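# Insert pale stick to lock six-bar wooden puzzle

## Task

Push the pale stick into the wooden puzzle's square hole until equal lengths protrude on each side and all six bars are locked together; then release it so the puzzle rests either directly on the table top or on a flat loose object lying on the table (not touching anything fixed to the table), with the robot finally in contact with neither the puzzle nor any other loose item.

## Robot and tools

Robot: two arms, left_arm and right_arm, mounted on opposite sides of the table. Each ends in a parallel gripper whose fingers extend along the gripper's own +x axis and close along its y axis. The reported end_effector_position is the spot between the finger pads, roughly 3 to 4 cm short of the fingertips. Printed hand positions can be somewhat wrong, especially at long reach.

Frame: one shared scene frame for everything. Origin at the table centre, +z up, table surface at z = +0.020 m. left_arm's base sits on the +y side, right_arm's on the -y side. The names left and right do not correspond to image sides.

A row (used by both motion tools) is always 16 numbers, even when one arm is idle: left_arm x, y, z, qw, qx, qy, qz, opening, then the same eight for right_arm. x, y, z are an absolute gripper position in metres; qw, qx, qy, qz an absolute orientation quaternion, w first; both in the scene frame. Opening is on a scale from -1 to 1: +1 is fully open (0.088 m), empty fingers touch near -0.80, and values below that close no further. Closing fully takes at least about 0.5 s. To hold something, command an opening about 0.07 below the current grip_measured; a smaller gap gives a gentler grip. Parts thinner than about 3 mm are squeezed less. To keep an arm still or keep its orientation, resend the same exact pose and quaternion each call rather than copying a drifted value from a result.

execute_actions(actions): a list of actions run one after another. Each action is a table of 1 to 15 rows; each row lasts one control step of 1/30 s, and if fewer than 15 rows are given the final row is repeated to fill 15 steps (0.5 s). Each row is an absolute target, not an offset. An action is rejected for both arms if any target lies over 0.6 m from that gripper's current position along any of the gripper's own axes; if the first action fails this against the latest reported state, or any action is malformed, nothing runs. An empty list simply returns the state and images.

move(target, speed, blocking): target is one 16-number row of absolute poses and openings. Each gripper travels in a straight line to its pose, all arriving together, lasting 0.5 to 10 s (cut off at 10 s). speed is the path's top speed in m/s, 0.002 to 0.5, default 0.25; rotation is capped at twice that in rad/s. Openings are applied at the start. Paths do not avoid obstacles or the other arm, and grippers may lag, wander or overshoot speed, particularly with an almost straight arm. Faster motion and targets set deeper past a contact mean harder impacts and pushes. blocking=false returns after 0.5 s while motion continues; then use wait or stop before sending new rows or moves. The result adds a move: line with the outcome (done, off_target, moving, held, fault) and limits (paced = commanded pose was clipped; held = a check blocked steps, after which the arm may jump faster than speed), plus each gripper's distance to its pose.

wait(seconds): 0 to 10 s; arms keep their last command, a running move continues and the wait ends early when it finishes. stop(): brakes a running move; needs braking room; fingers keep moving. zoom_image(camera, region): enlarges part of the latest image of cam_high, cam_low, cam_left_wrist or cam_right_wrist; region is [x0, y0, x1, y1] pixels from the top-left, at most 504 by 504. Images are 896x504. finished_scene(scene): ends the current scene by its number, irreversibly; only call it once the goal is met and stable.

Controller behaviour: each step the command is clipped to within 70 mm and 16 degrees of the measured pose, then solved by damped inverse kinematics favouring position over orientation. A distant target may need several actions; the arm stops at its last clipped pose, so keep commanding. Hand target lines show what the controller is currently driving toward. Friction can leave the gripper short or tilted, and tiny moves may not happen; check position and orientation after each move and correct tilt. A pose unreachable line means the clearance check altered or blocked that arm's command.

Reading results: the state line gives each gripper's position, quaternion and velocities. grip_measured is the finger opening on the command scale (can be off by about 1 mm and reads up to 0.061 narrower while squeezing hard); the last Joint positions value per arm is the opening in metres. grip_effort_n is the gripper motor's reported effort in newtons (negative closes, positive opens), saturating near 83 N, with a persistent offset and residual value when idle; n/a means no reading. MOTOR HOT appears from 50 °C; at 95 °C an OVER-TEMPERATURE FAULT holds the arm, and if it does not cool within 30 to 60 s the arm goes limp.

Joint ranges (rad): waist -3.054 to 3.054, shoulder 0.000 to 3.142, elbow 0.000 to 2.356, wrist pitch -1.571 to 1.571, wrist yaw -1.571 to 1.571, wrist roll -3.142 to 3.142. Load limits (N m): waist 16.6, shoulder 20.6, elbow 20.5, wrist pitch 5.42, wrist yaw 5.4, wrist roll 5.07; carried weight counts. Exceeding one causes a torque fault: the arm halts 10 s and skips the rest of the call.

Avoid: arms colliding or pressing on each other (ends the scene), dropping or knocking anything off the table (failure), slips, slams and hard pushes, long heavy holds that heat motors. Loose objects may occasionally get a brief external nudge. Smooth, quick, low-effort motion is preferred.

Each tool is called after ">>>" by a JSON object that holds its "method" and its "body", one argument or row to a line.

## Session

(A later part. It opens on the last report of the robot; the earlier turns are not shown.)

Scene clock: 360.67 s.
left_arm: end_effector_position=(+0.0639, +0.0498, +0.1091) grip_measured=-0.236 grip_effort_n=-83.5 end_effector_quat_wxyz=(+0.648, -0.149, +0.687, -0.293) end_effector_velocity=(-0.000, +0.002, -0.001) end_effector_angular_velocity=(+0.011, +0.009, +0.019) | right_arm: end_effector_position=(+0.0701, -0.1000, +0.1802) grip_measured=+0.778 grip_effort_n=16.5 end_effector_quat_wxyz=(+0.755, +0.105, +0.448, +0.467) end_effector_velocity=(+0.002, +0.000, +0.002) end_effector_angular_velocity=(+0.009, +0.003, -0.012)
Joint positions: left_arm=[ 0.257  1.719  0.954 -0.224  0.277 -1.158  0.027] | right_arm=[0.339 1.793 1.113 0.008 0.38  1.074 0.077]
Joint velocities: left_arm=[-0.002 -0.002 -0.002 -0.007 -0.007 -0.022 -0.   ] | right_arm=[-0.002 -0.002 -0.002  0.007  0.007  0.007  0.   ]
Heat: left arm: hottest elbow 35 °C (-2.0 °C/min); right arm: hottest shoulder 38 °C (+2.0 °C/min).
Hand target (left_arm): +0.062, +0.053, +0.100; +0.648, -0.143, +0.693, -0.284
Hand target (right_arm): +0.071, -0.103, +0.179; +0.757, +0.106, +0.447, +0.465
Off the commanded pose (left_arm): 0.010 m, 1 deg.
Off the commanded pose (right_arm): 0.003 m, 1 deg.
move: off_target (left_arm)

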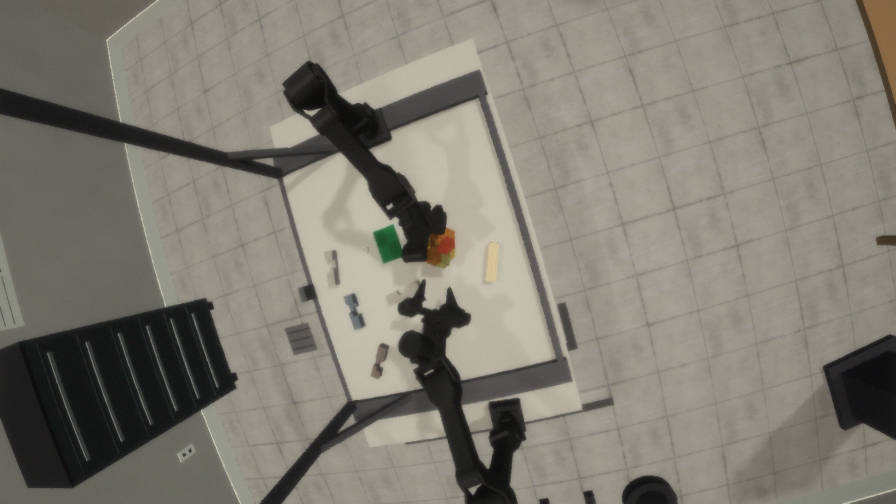

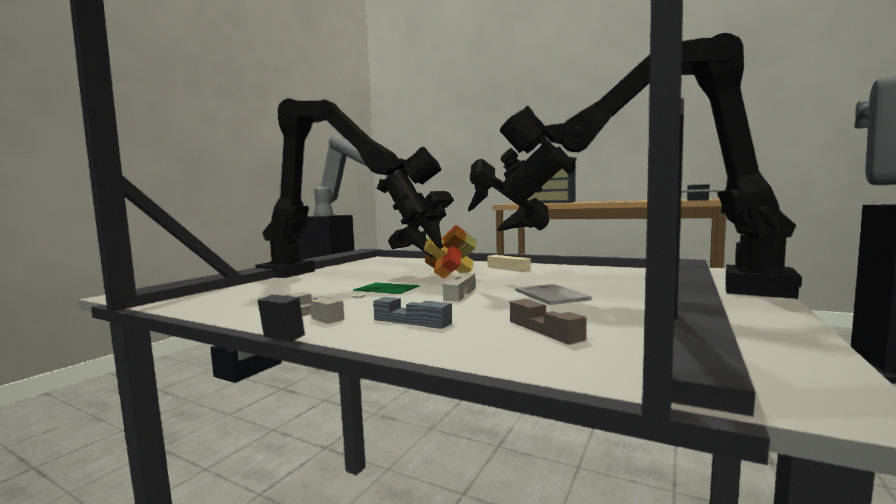

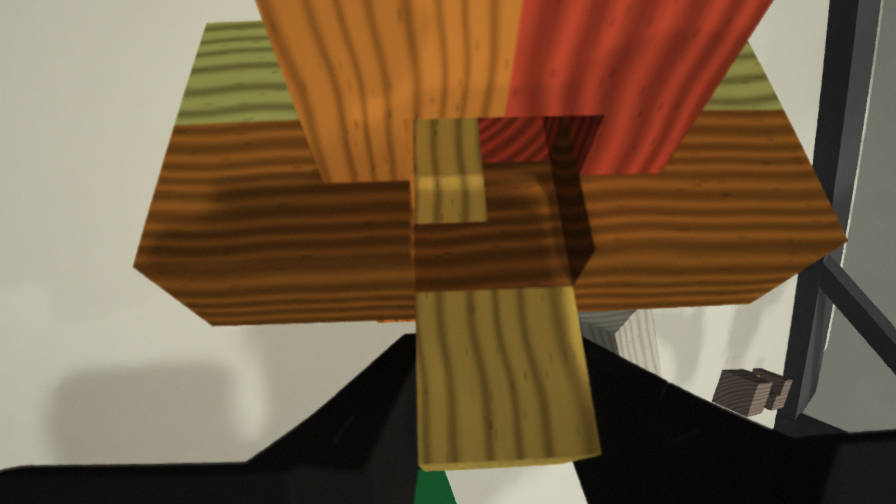

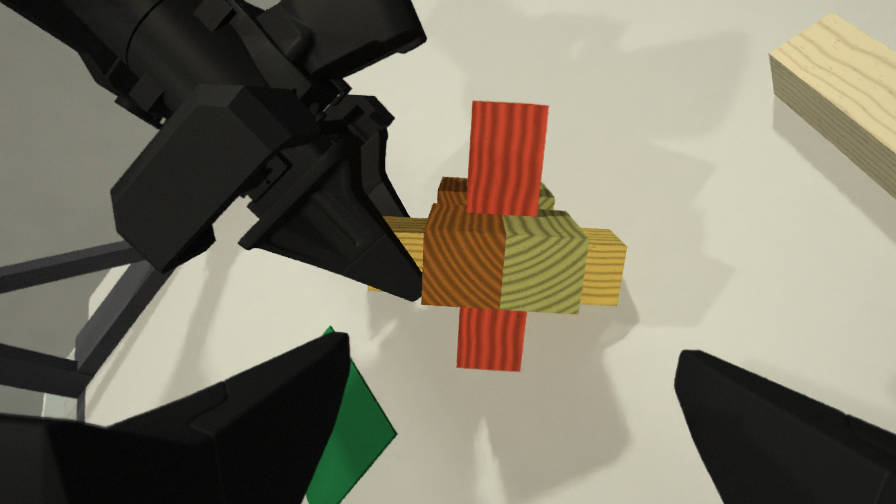

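>>> {"method": "execute_actions", "body": {
  "actions": [
    [[0.0632,0.0512,0.1045,0.6478,-0.1426,0.6926,-0.2835,0.45,0.071,-0.103,0.18,0.7572,0.1073,0.447,0.464,0.78]]
  ]
}}

>>> {"method": "move", "body": {
  "target": [0.12, 0.14, 0.215, 0.6478, -0.1426, 0.6926, -0.2835, 0.45, 0.0822, -0.045, 0.1264, 0.7572, 0.1073, 0.447, 0.464, 0.78],
  "speed": 0.12
}}

Scene clock: 390.37 s.
left_arm: end_effector_position=(+0.0631, +0.0526, +0.1072) grip_measured=+0.445 grip_effort_n=14.7 end_effector_quat_wxyz=(+0.647, -0.144, +0.691, -0.287) end_effector_velocity=(-0.002, -0.001, +0.001) end_effector_angular_velocity=(-0.006, -0.012, -0.009) | right_arm: end_effector_position=(+0.0706, -0.0999, +0.1805) grip_measured=+0.778 grip_effort_n=16.5 end_effector_quat_wxyz=(+0.756, +0.107, +0.448, +0.466) end_effector_velocity=(+0.001, -0.004, -0.006) end_effector_angular_velocity=(-0.028, -0.009, +0.008)
Joint positions: left_arm=[ 0.257  1.719  0.954 -0.24   0.277 -1.158  0.061] | right_arm=[0.339 1.793 1.113 0.008 0.385 1.078 0.077]
Joint velocities: left_arm=[-0.007 -0.002 -0.002  0.007 -0.007  0.007  0.001] | right_arm=[-0.002 -0.002 -0.007 -0.022 -0.007 -0.007 -0.   ]
Heat: left arm: hottest elbow 35 °C (-1.0 °C/min); right arm: hottest shoulder 40 °C (+6.0 °C/min).
Hand target (left_arm): +0.063, +0.051, +0.105; +0.648, -0.143, +0.693, -0.284
Hand target (right_arm): +0.071, -0.103, +0.180; +0.757, +0.107, +0.447, +0.464
Off the commanded pose (left_arm): 0.003 m, 0 deg.
Off the commanded pose (right_arm): 0.003 m, 0 deg.

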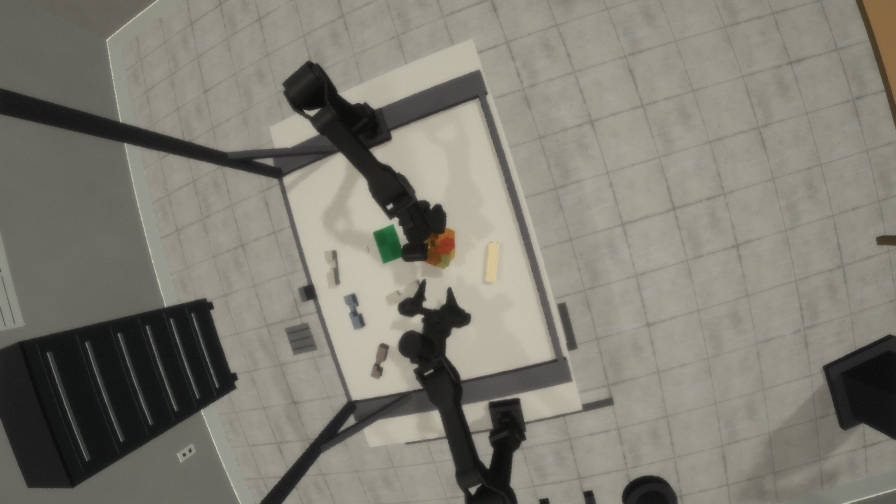

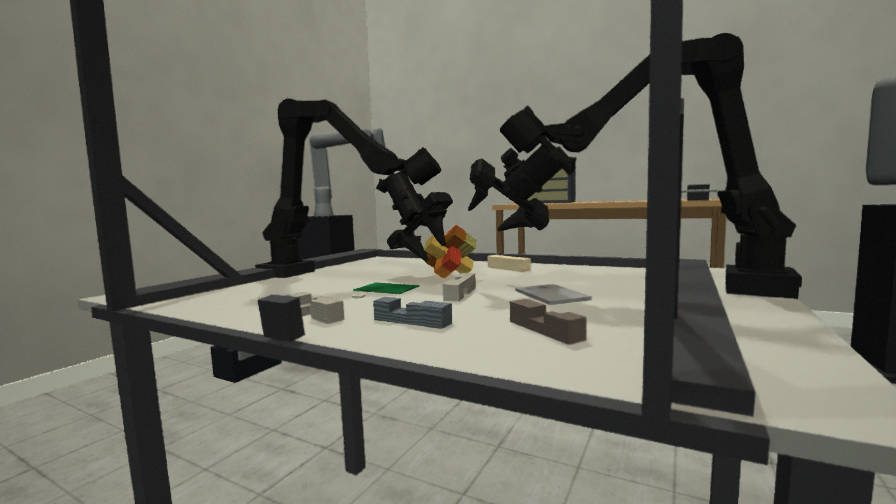

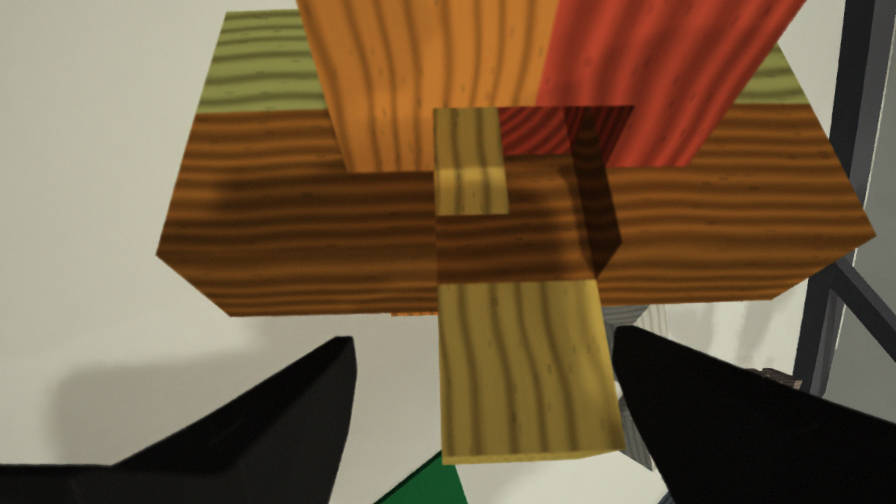

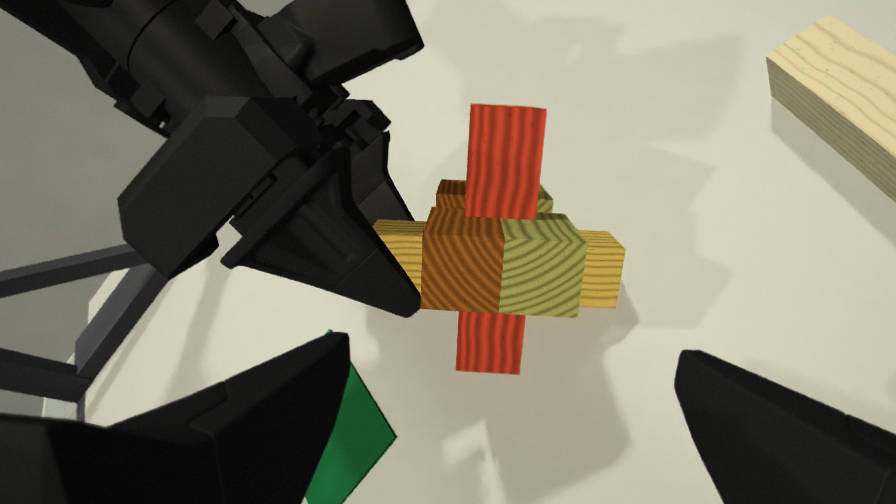

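Scene clock: 392.00 s.
left_arm: end_effector_position=(+0.1188, +0.1393, +0.2089) grip_measured=+0.447 grip_effort_n=14.7 end_effector_quat_wxyz=(+0.644, -0.140, +0.699, -0.276) end_effector_velocity=(-0.000, +0.004, -0.001) end_effector_angular_velocity=(+0.017, -0.000, -0.000) | right_arm: end_effector_position=(+0.0821, -0.0480, +0.1296) grip_measured=+0.778 grip_effort_n=16.5 end_effector_quat_wxyz=(+0.758, +0.109, +0.446, +0.463) end_effector_velocity=(+0.000, +0.001, +0.001) end_effector_angular_velocity=(+0.007, +0.012, -0.001)
Joint positions: left_arm=[ 0.561  1.421  1.106 -0.816  0.427 -0.88   0.061] | right_arm=[0.28  2.048 1.237 0.154 0.345 1.041 0.077]
Joint velocities: left_arm=[ 0.002 -0.002  0.002 -0.022 -0.007  0.007 -0.   ] | right_arm=[-0.002 -0.002 -0.002  0.007 -0.007  0.007 -0.   ]
Heat: left arm: hottest elbow 35 °C (-1.0 °C/min); right arm: hottest shoulder 40 °C (+5.1 °C/min).
Hand target (left_arm): +0.120, +0.139, +0.215; +0.646, -0.144, +0.694, -0.283
Hand target (right_arm): +0.082, -0.045, +0.126; +0.757, +0.108, +0.447, +0.464
Off the commanded pose (left_arm): 0.006 m, 1 deg.
Off the commanded pose (right_arm): 0.004 m, 0 deg.
move: done

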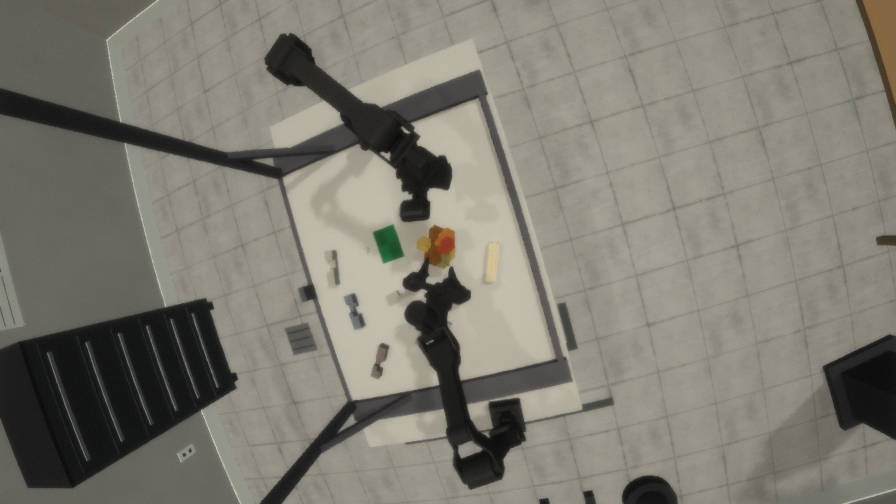

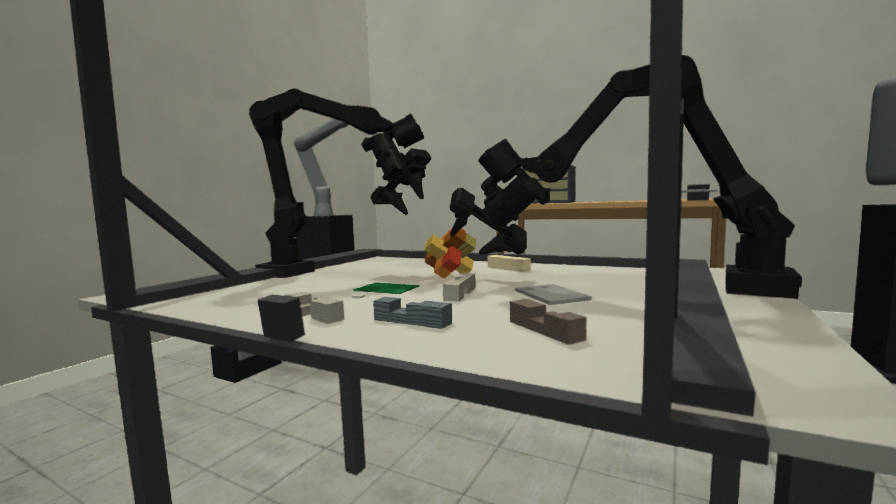

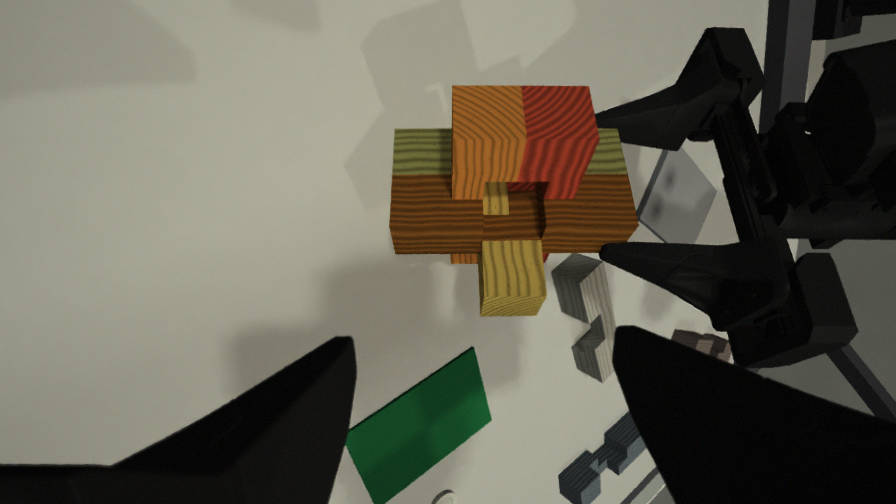

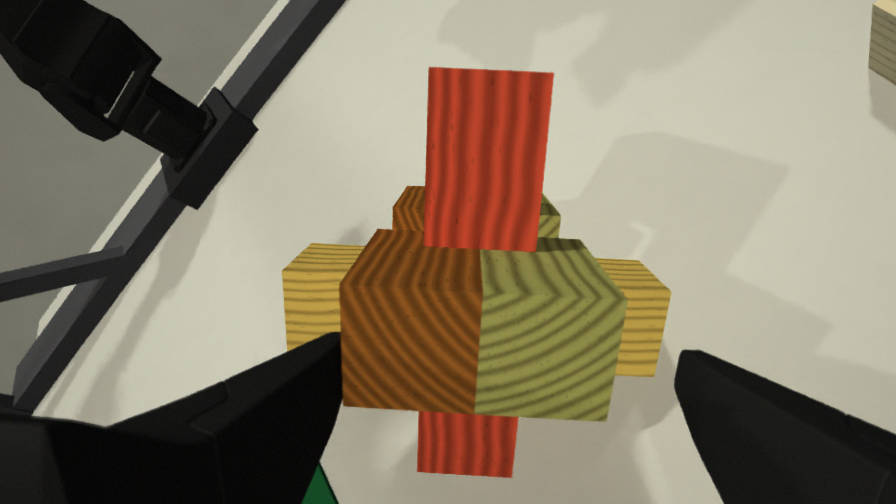

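>>> {"method": "move", "body": {
  "target": [0.275, 0.022, 0.095, 0.4984, 0.3222, 0.2065, -0.7779, 0.45, 0.0814, -0.0224, 0.1175, 0.7572, 0.1073, 0.447, 0.464, 1.0],
  "speed": 0.3
}}

Scene clock: 407.87 s.
left_arm: end_effector_position=(+0.2725, +0.0235, +0.1006) grip_measured=+0.447 grip_effort_n=13.7 end_effector_quat_wxyz=(+0.501, +0.322, +0.202, -0.777) end_effector_velocity=(-0.008, +0.001, +0.003) end_effector_angular_velocity=(+0.012, +0.019, -0.015) | right_arm: end_effector_position=(+0.0810, -0.0248, +0.1221) grip_measured=+1.000 grip_effort_n=16.5 end_effector_quat_wxyz=(+0.758, +0.111, +0.445, +0.465) end_effector_velocity=(+0.005, +0.001, -0.001) end_effector_angular_velocity=(+0.002, -0.010, -0.009)
Joint positions: left_arm=[ 0.766  2.279  1.707 -0.656  0.727  1.091  0.061] | right_arm=[0.271 2.137 1.34  0.147 0.339 1.035 0.088]
Joint velocities: left_arm=[-0.007 -0.007  0.002 -0.037  0.007  0.007 -0.   ] | right_arm=[-0.007  0.002 -0.002  0.007  0.007 -0.007  0.   ]
Heat: left arm: hottest elbow 36 °C (+1.0 °C/min); right arm: hottest shoulder 40 °C (+4.0 °C/min).
Hand target (left_arm): +0.274, +0.023, +0.094; -0.499, -0.321, -0.206, +0.779
Hand target (right_arm): +0.081, -0.023, +0.118; +0.757, +0.107, +0.447, +0.464
Off the commanded pose (left_arm): 0.006 m, 1 deg.
Off the commanded pose (right_arm): 0.005 m, 1 deg.
move: done

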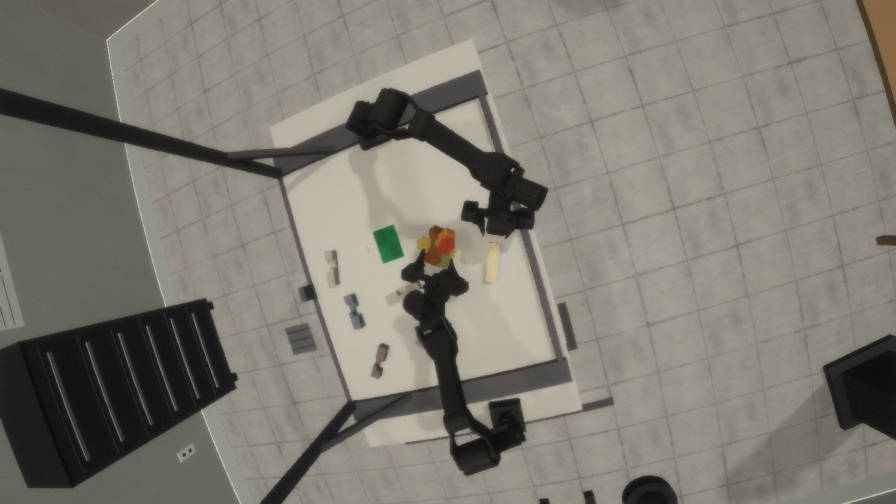

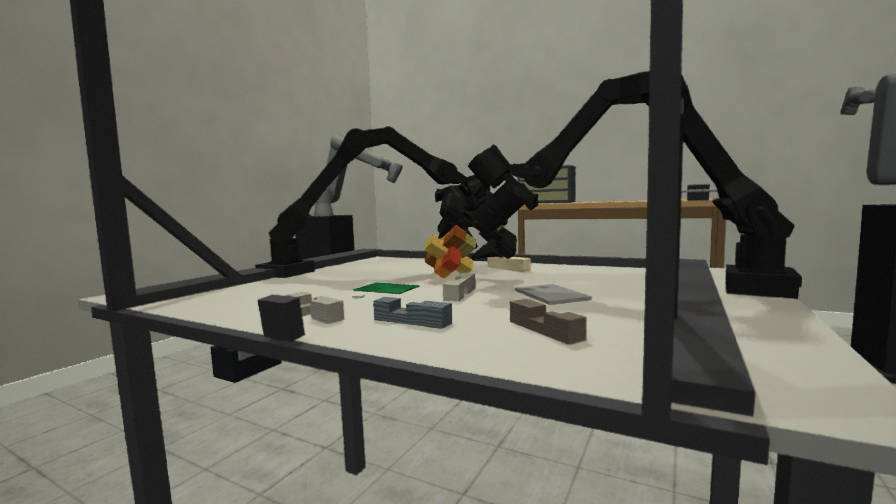

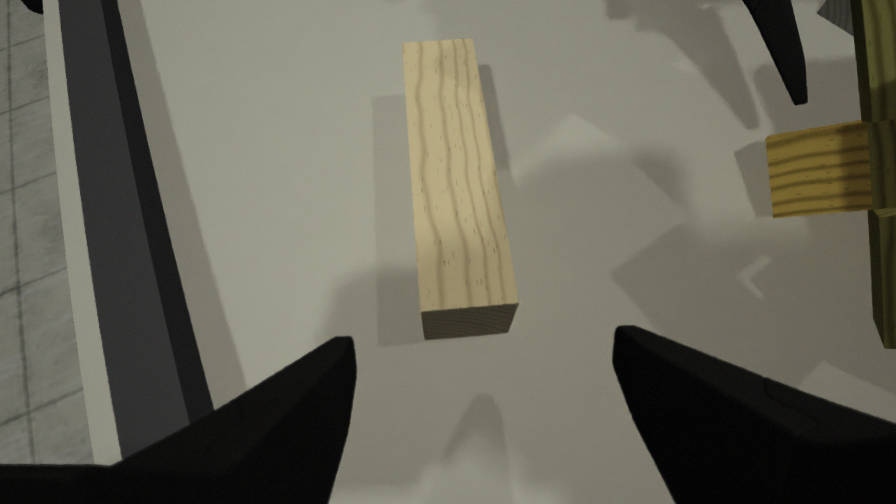

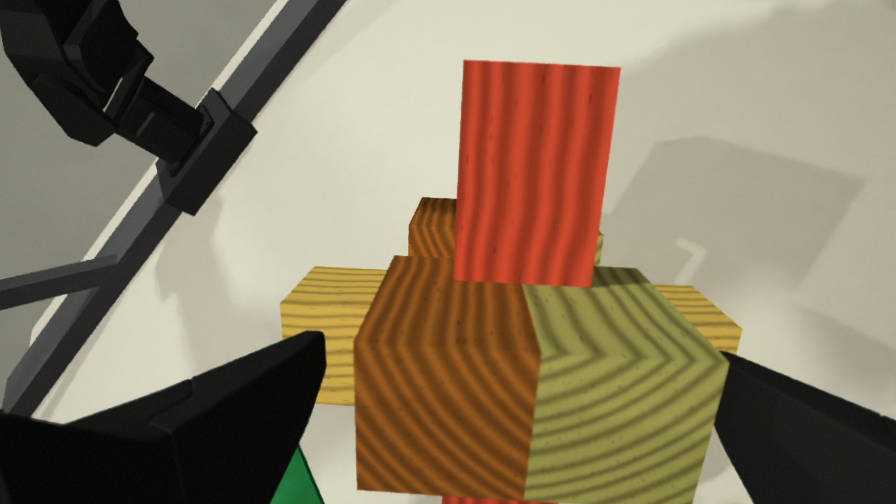

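>>> {"method": "move", "body": {
  "target": [0.2495, -0.04, 0.0373, 0.5166, 0.3173, 0.214, -0.7659, 0.45, 0.0814, -0.0224, 0.1175, 0.7572, 0.1073, 0.447, 0.464, 0.33],
  "speed": 0.09
}}

Scene clock: 424.40 s.
left_arm: end_effector_position=(+0.2522, -0.0388, +0.0527) grip_measured=+0.447 grip_effort_n=13.7 end_effector_quat_wxyz=(+0.522, +0.317, +0.201, -0.766) end_effector_velocity=(-0.001, +0.001, -0.004) end_effector_angular_velocity=(+0.015, +0.007, +0.006) | right_arm: end_effector_position=(+0.0809, -0.0248, +0.1220) grip_measured=+0.359 grip_effort_n=-83.5 end_effector_quat_wxyz=(+0.757, +0.111, +0.445, +0.465) end_effector_velocity=(+0.001, -0.001, -0.001) end_effector_angular_velocity=(-0.009, -0.003, +0.008)
Joint positions: left_arm=[ 0.641  2.429  1.748 -0.399  0.663  0.887  0.061] | right_arm=[0.271 2.137 1.341 0.146 0.339 1.035 0.057]
Joint velocities: left_arm=[-0.002  0.007  0.002 -0.007 -0.007 -0.007 -0.   ] | right_arm=[-0.002 -0.002 -0.002 -0.007 -0.007 -0.007 -0.   ]
Heat: left arm: hottest elbow 37 °C (+2.0 °C/min); right arm: hottest shoulder 41 °C (+3.0 °C/min).
Hand target (left_arm): +0.249, -0.039, +0.037; -0.517, -0.318, -0.214, +0.765
Hand target (right_arm): +0.081, -0.022, +0.117; +0.757, +0.107, +0.447, +0.464
Off the commanded pose (left_arm): 0.016 m, 2 deg.
Off the commanded pose (right_arm): 0.005 m, 0 deg.
move: off_target (left_arm)

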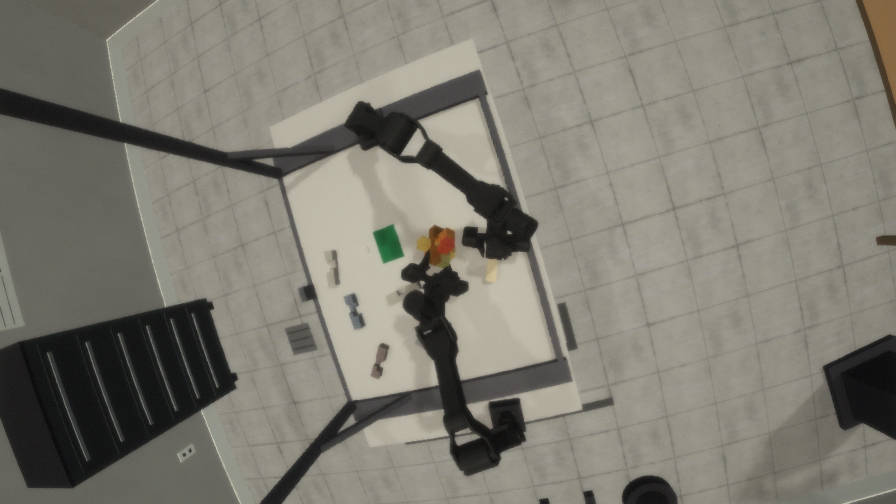

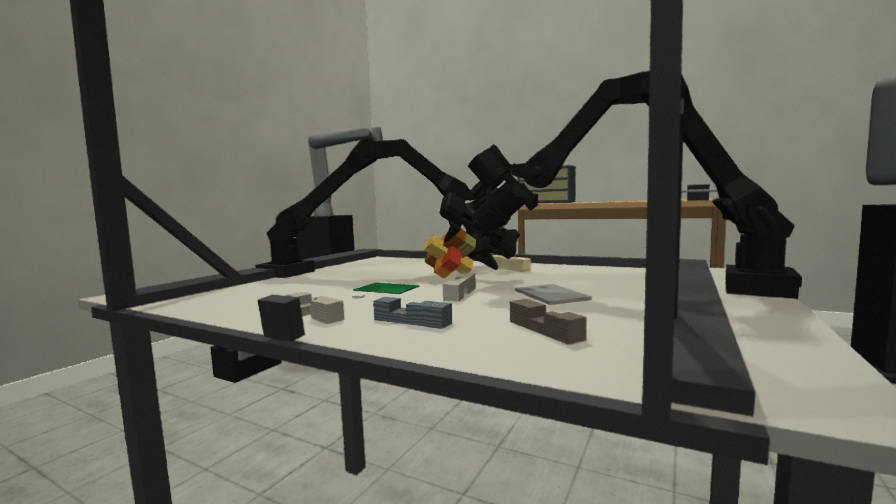

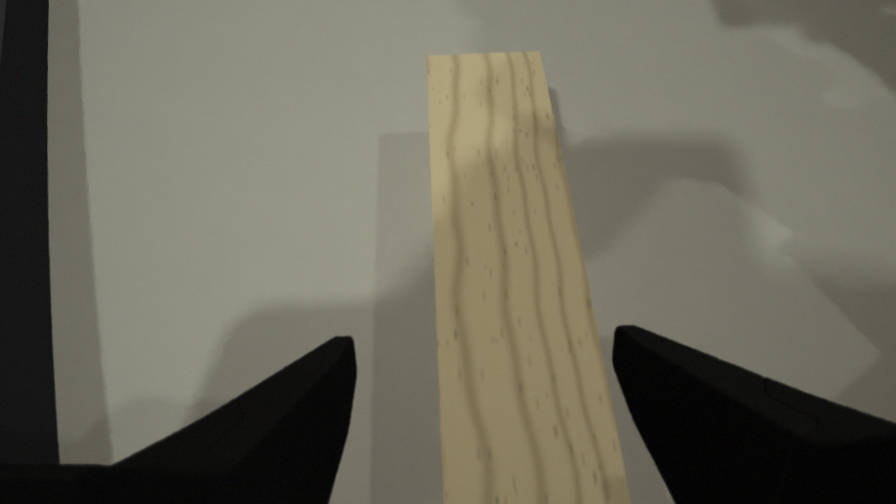

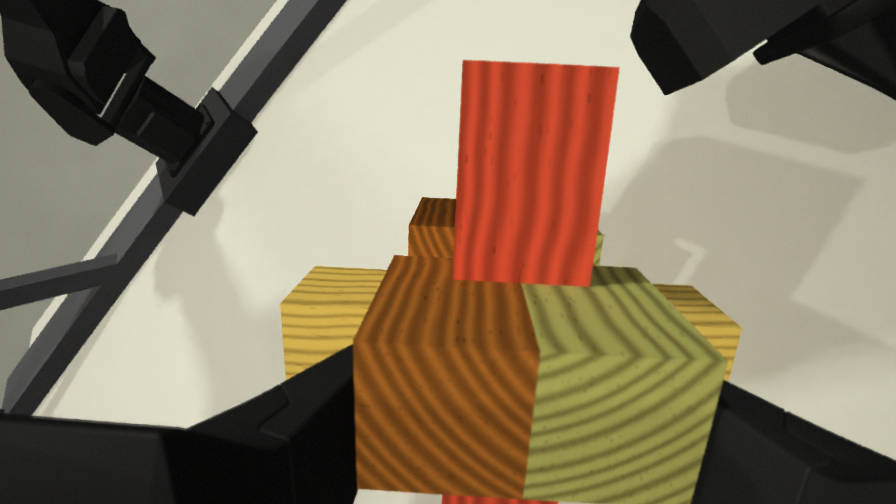

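>>> {"method": "move", "body": {
  "target": [0.2515, -0.03, 0.064, 0.5166, 0.3173, 0.214, -0.7659, 0.45, 0.0814, -0.0224, 0.1175, 0.7572, 0.1073, 0.447, 0.464, 0.3],
  "speed": 0.04
}}

Scene clock: 437.33 s.
left_arm: end_effector_position=(+0.2492, -0.0299, +0.0549) grip_measured=+0.447 grip_effort_n=13.7 end_effector_quat_wxyz=(+0.513, +0.316, +0.222, -0.766) end_effector_velocity=(-0.001, +0.001, -0.001) end_effector_angular_velocity=(+0.012, +0.004, +0.006) | right_arm: end_effector_position=(+0.0809, -0.0248, +0.1220) grip_measured=+0.359 grip_effort_n=-83.5 end_effector_quat_wxyz=(+0.757, +0.111, +0.445, +0.465) end_effector_velocity=(+0.001, -0.001, -0.001) end_effector_angular_velocity=(-0.009, -0.003, +0.008)
Joint positions: left_arm=[ 0.647  2.414  1.749 -0.465  0.664  0.896  0.061] | right_arm=[0.271 2.137 1.341 0.146 0.339 1.035 0.057]
Joint velocities: left_arm=[-0.002 -0.002 -0.002 -0.007 -0.007 -0.007 -0.   ] | right_arm=[-0.002 -0.002 -0.002 -0.007 -0.007 -0.007  0.   ]
Heat: left arm: hottest elbow 37 °C (+2.0 °C/min); right arm: hottest shoulder 41 °C (+2.0 °C/min).
Hand target (left_arm): +0.252, -0.030, +0.064; -0.517, -0.317, -0.214, +0.766
Hand target (right_arm): +0.081, -0.023, +0.118; +0.757, +0.107, +0.447, +0.464
Off the commanded pose (left_arm): 0.009 m, 1 deg.
Off the commanded pose (right_arm): 0.005 m, 0 deg.
move: off_target (left_arm)

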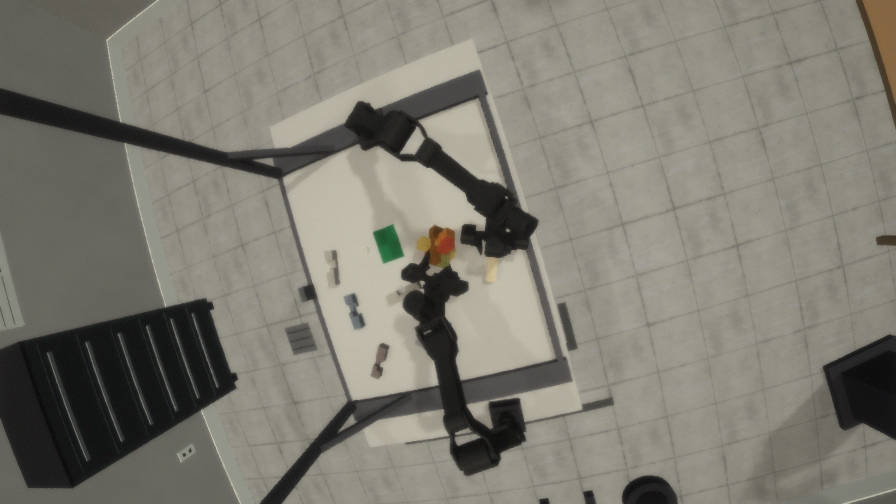

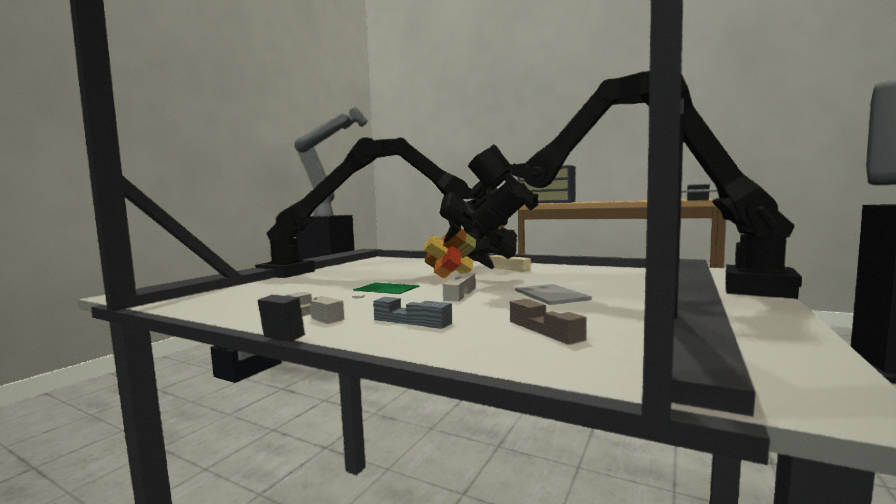

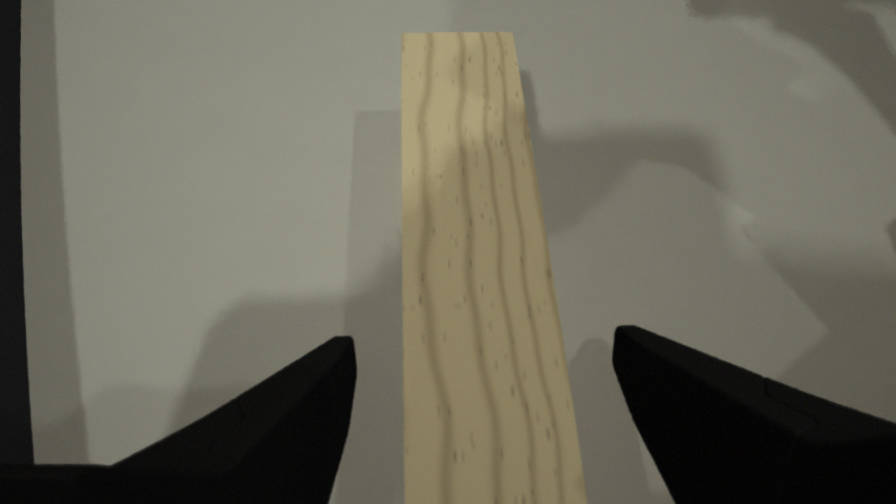

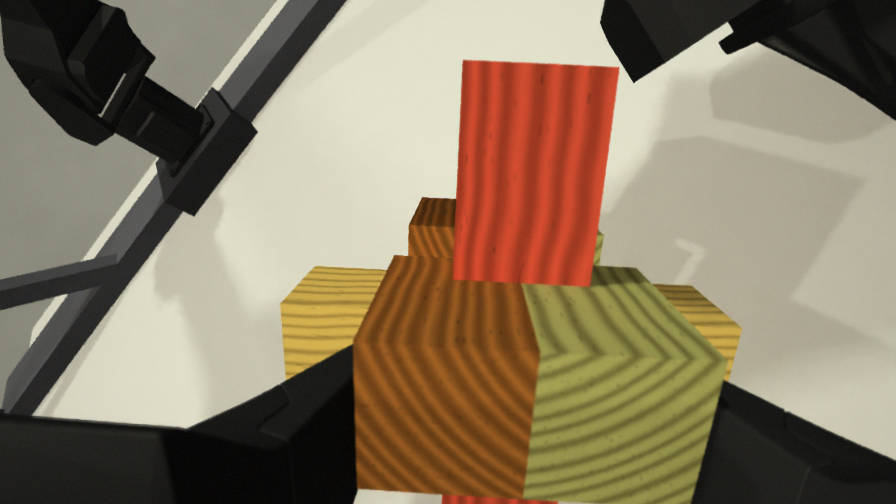

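>>> {"method": "move", "body": {
  "target": [0.2525, -0.03, 0.0695, 0.5166, 0.3173, 0.214, -0.7659, 0.45, 0.0814, -0.0224, 0.1175, 0.7572, 0.1073, 0.447, 0.464, 0.3],
  "speed": 0.03
}}

Scene clock: 445.00 s.
left_arm: end_effector_position=(+0.2485, -0.0277, +0.0559) grip_measured=+0.447 grip_effort_n=13.7 end_effector_quat_wxyz=(+0.511, +0.316, +0.228, -0.766) end_effector_velocity=(-0.004, +0.005, -0.000) end_effector_angular_velocity=(+0.031, +0.019, +0.006) | right_arm: end_effector_position=(+0.0809, -0.0248, +0.1220) grip_measured=+0.359 grip_effort_n=-83.5 end_effector_quat_wxyz=(+0.757, +0.111, +0.445, +0.465) end_effector_velocity=(+0.000, +0.001, +0.004) end_effector_angular_velocity=(+0.010, +0.001, +0.008)
Joint positions: left_arm=[ 0.649  2.411  1.752 -0.486  0.664  0.897  0.061] | right_arm=[0.271 2.137 1.341 0.146 0.339 1.035 0.057]
Joint velocities: left_arm=[-0.002 -0.007 -0.002 -0.037 -0.007 -0.007 -0.   ] | right_arm=[-0.002 -0.007 -0.002  0.007 -0.007 -0.007 -0.   ]
Heat: left arm: hottest shoulder 38 °C (+3.0 °C/min); right arm: hottest shoulder 41 °C (+1.0 °C/min).
Hand target (left_arm): +0.252, -0.030, +0.069; -0.517, -0.317, -0.214, +0.766
Hand target (right_arm): +0.081, -0.023, +0.118; +0.757, +0.107, +0.447, +0.464
Off the commanded pose (left_arm): 0.014 m, 2 deg.
Off the commanded pose (right_arm): 0.005 m, 0 deg.
move: off_target (left_arm)

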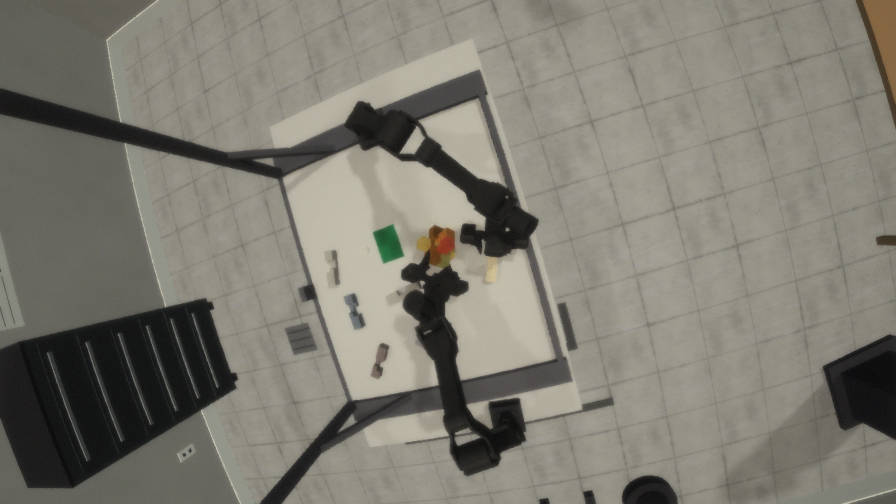

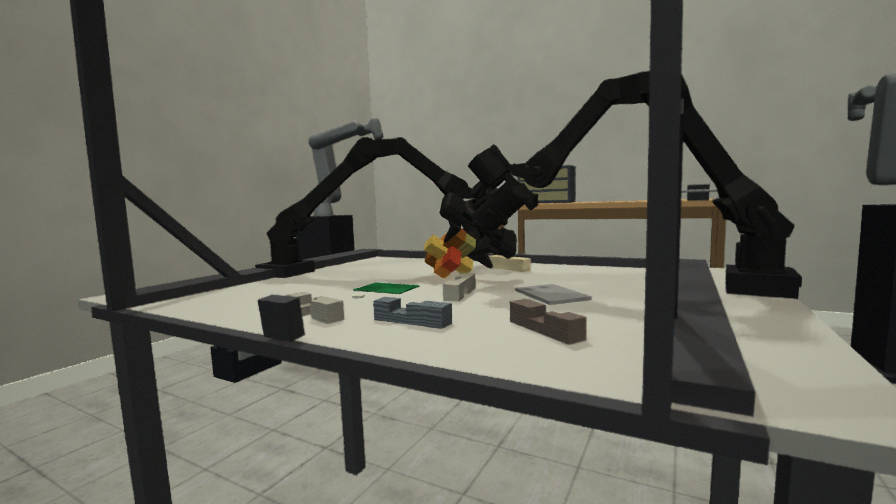

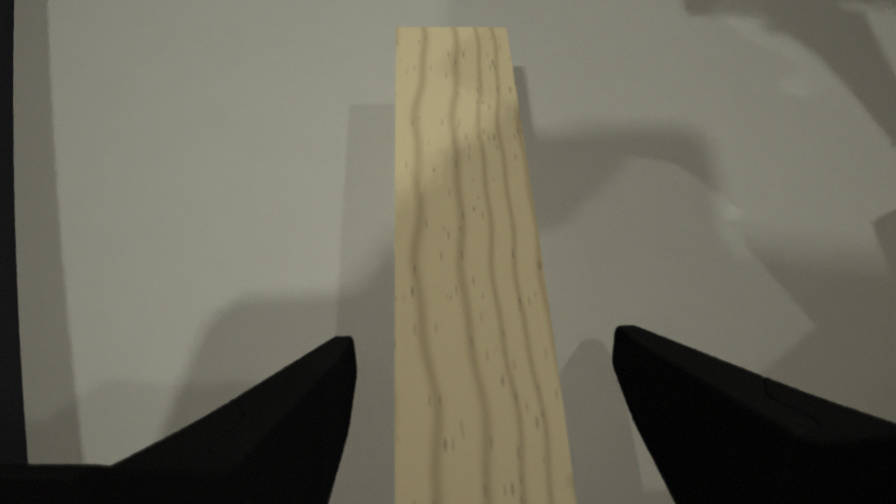

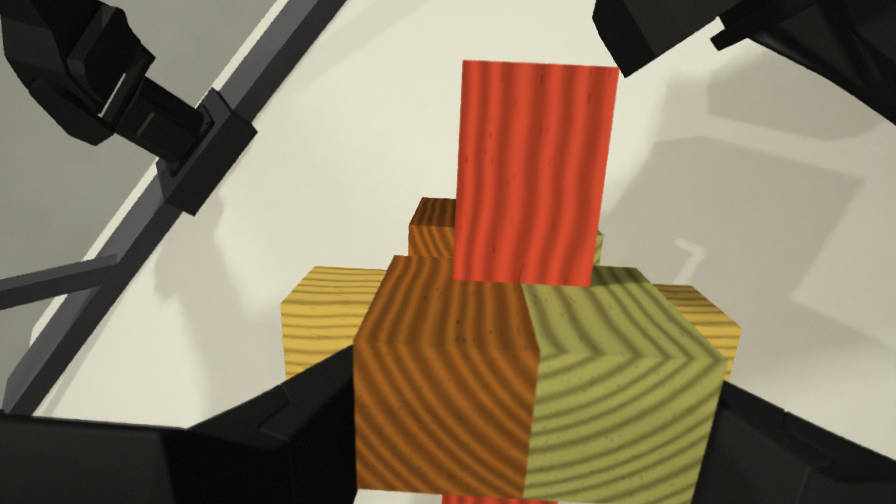

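>>> {"method": "move", "body": {
  "target": [0.2545, -0.032, 0.078, 0.5166, 0.3173, 0.214, -0.7659, 0.45, 0.0814, -0.0224, 0.1175, 0.7572, 0.1073, 0.447, 0.464, 0.3],
  "speed": 0.04
}}

Scene clock: 451.13 s.
left_arm: end_effector_position=(+0.2509, -0.0297, +0.0641) grip_measured=+0.447 grip_effort_n=13.7 end_effector_quat_wxyz=(+0.511, +0.316, +0.229, -0.766) end_effector_velocity=(-0.005, +0.002, -0.001) end_effector_angular_velocity=(+0.023, +0.042, +0.021) | right_arm: end_effector_position=(+0.0809, -0.0248, +0.1220) grip_measured=+0.359 grip_effort_n=-83.5 end_effector_quat_wxyz=(+0.757, +0.111, +0.445, +0.465) end_effector_velocity=(+0.001, -0.005, -0.003) end_effector_angular_velocity=(-0.034, -0.028, +0.009)
Joint positions: left_arm=[ 0.65   2.41   1.785 -0.522  0.664  0.897  0.061] | right_arm=[0.271 2.137 1.341 0.146 0.339 1.035 0.057]
Joint velocities: left_arm=[-0.002 -0.002 -0.002 -0.022  0.007 -0.037  0.   ] | right_arm=[ 0.002 -0.007 -0.002 -0.037  0.007 -0.022 -0.   ]
Heat: left arm: hottest shoulder 41 °C (+6.0 °C/min); right arm: hottest shoulder 41 °C (+1.0 °C/min).
Hand target (left_arm): +0.255, -0.032, +0.078; -0.517, -0.317, -0.214, +0.766
Hand target (right_arm): +0.081, -0.023, +0.118; +0.757, +0.107, +0.447, +0.464
Off the commanded pose (left_arm): 0.015 m, 2 deg.
Off the commanded pose (right_arm): 0.005 m, 0 deg.
move: off_target (left_arm)

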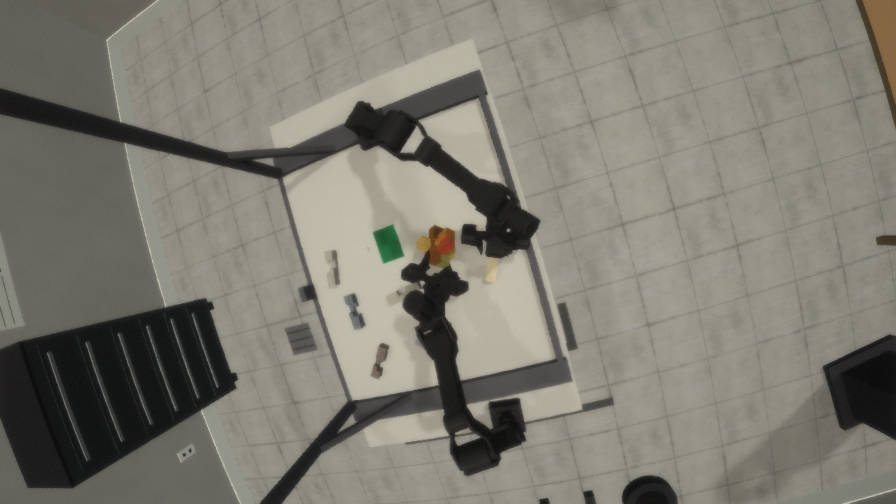

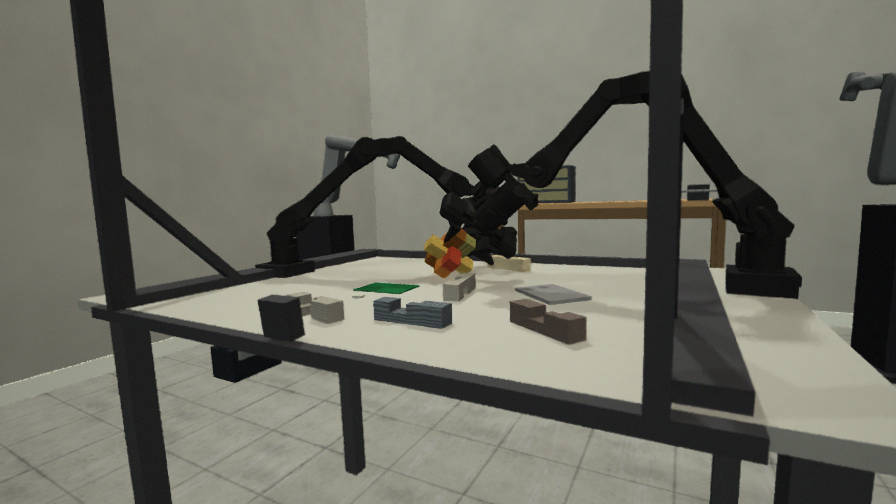

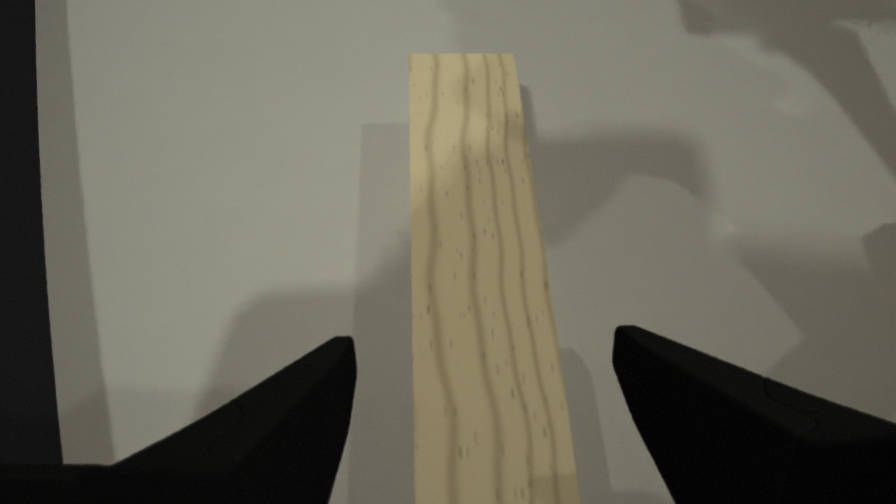

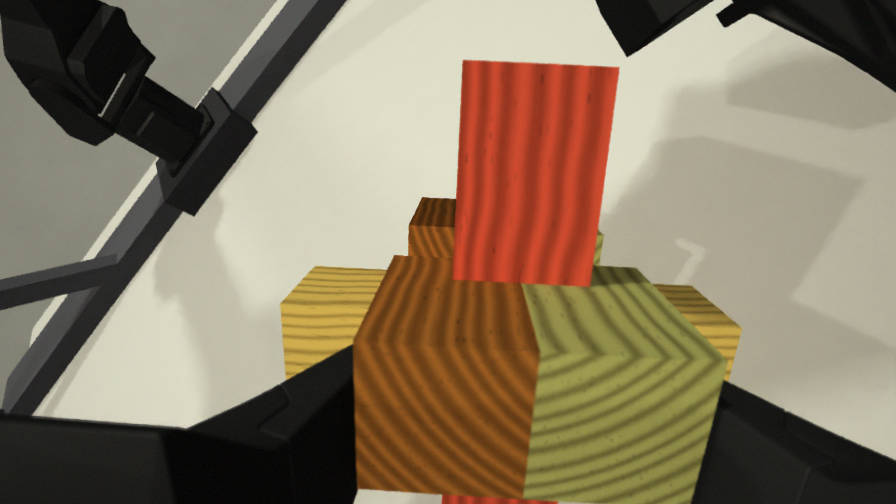

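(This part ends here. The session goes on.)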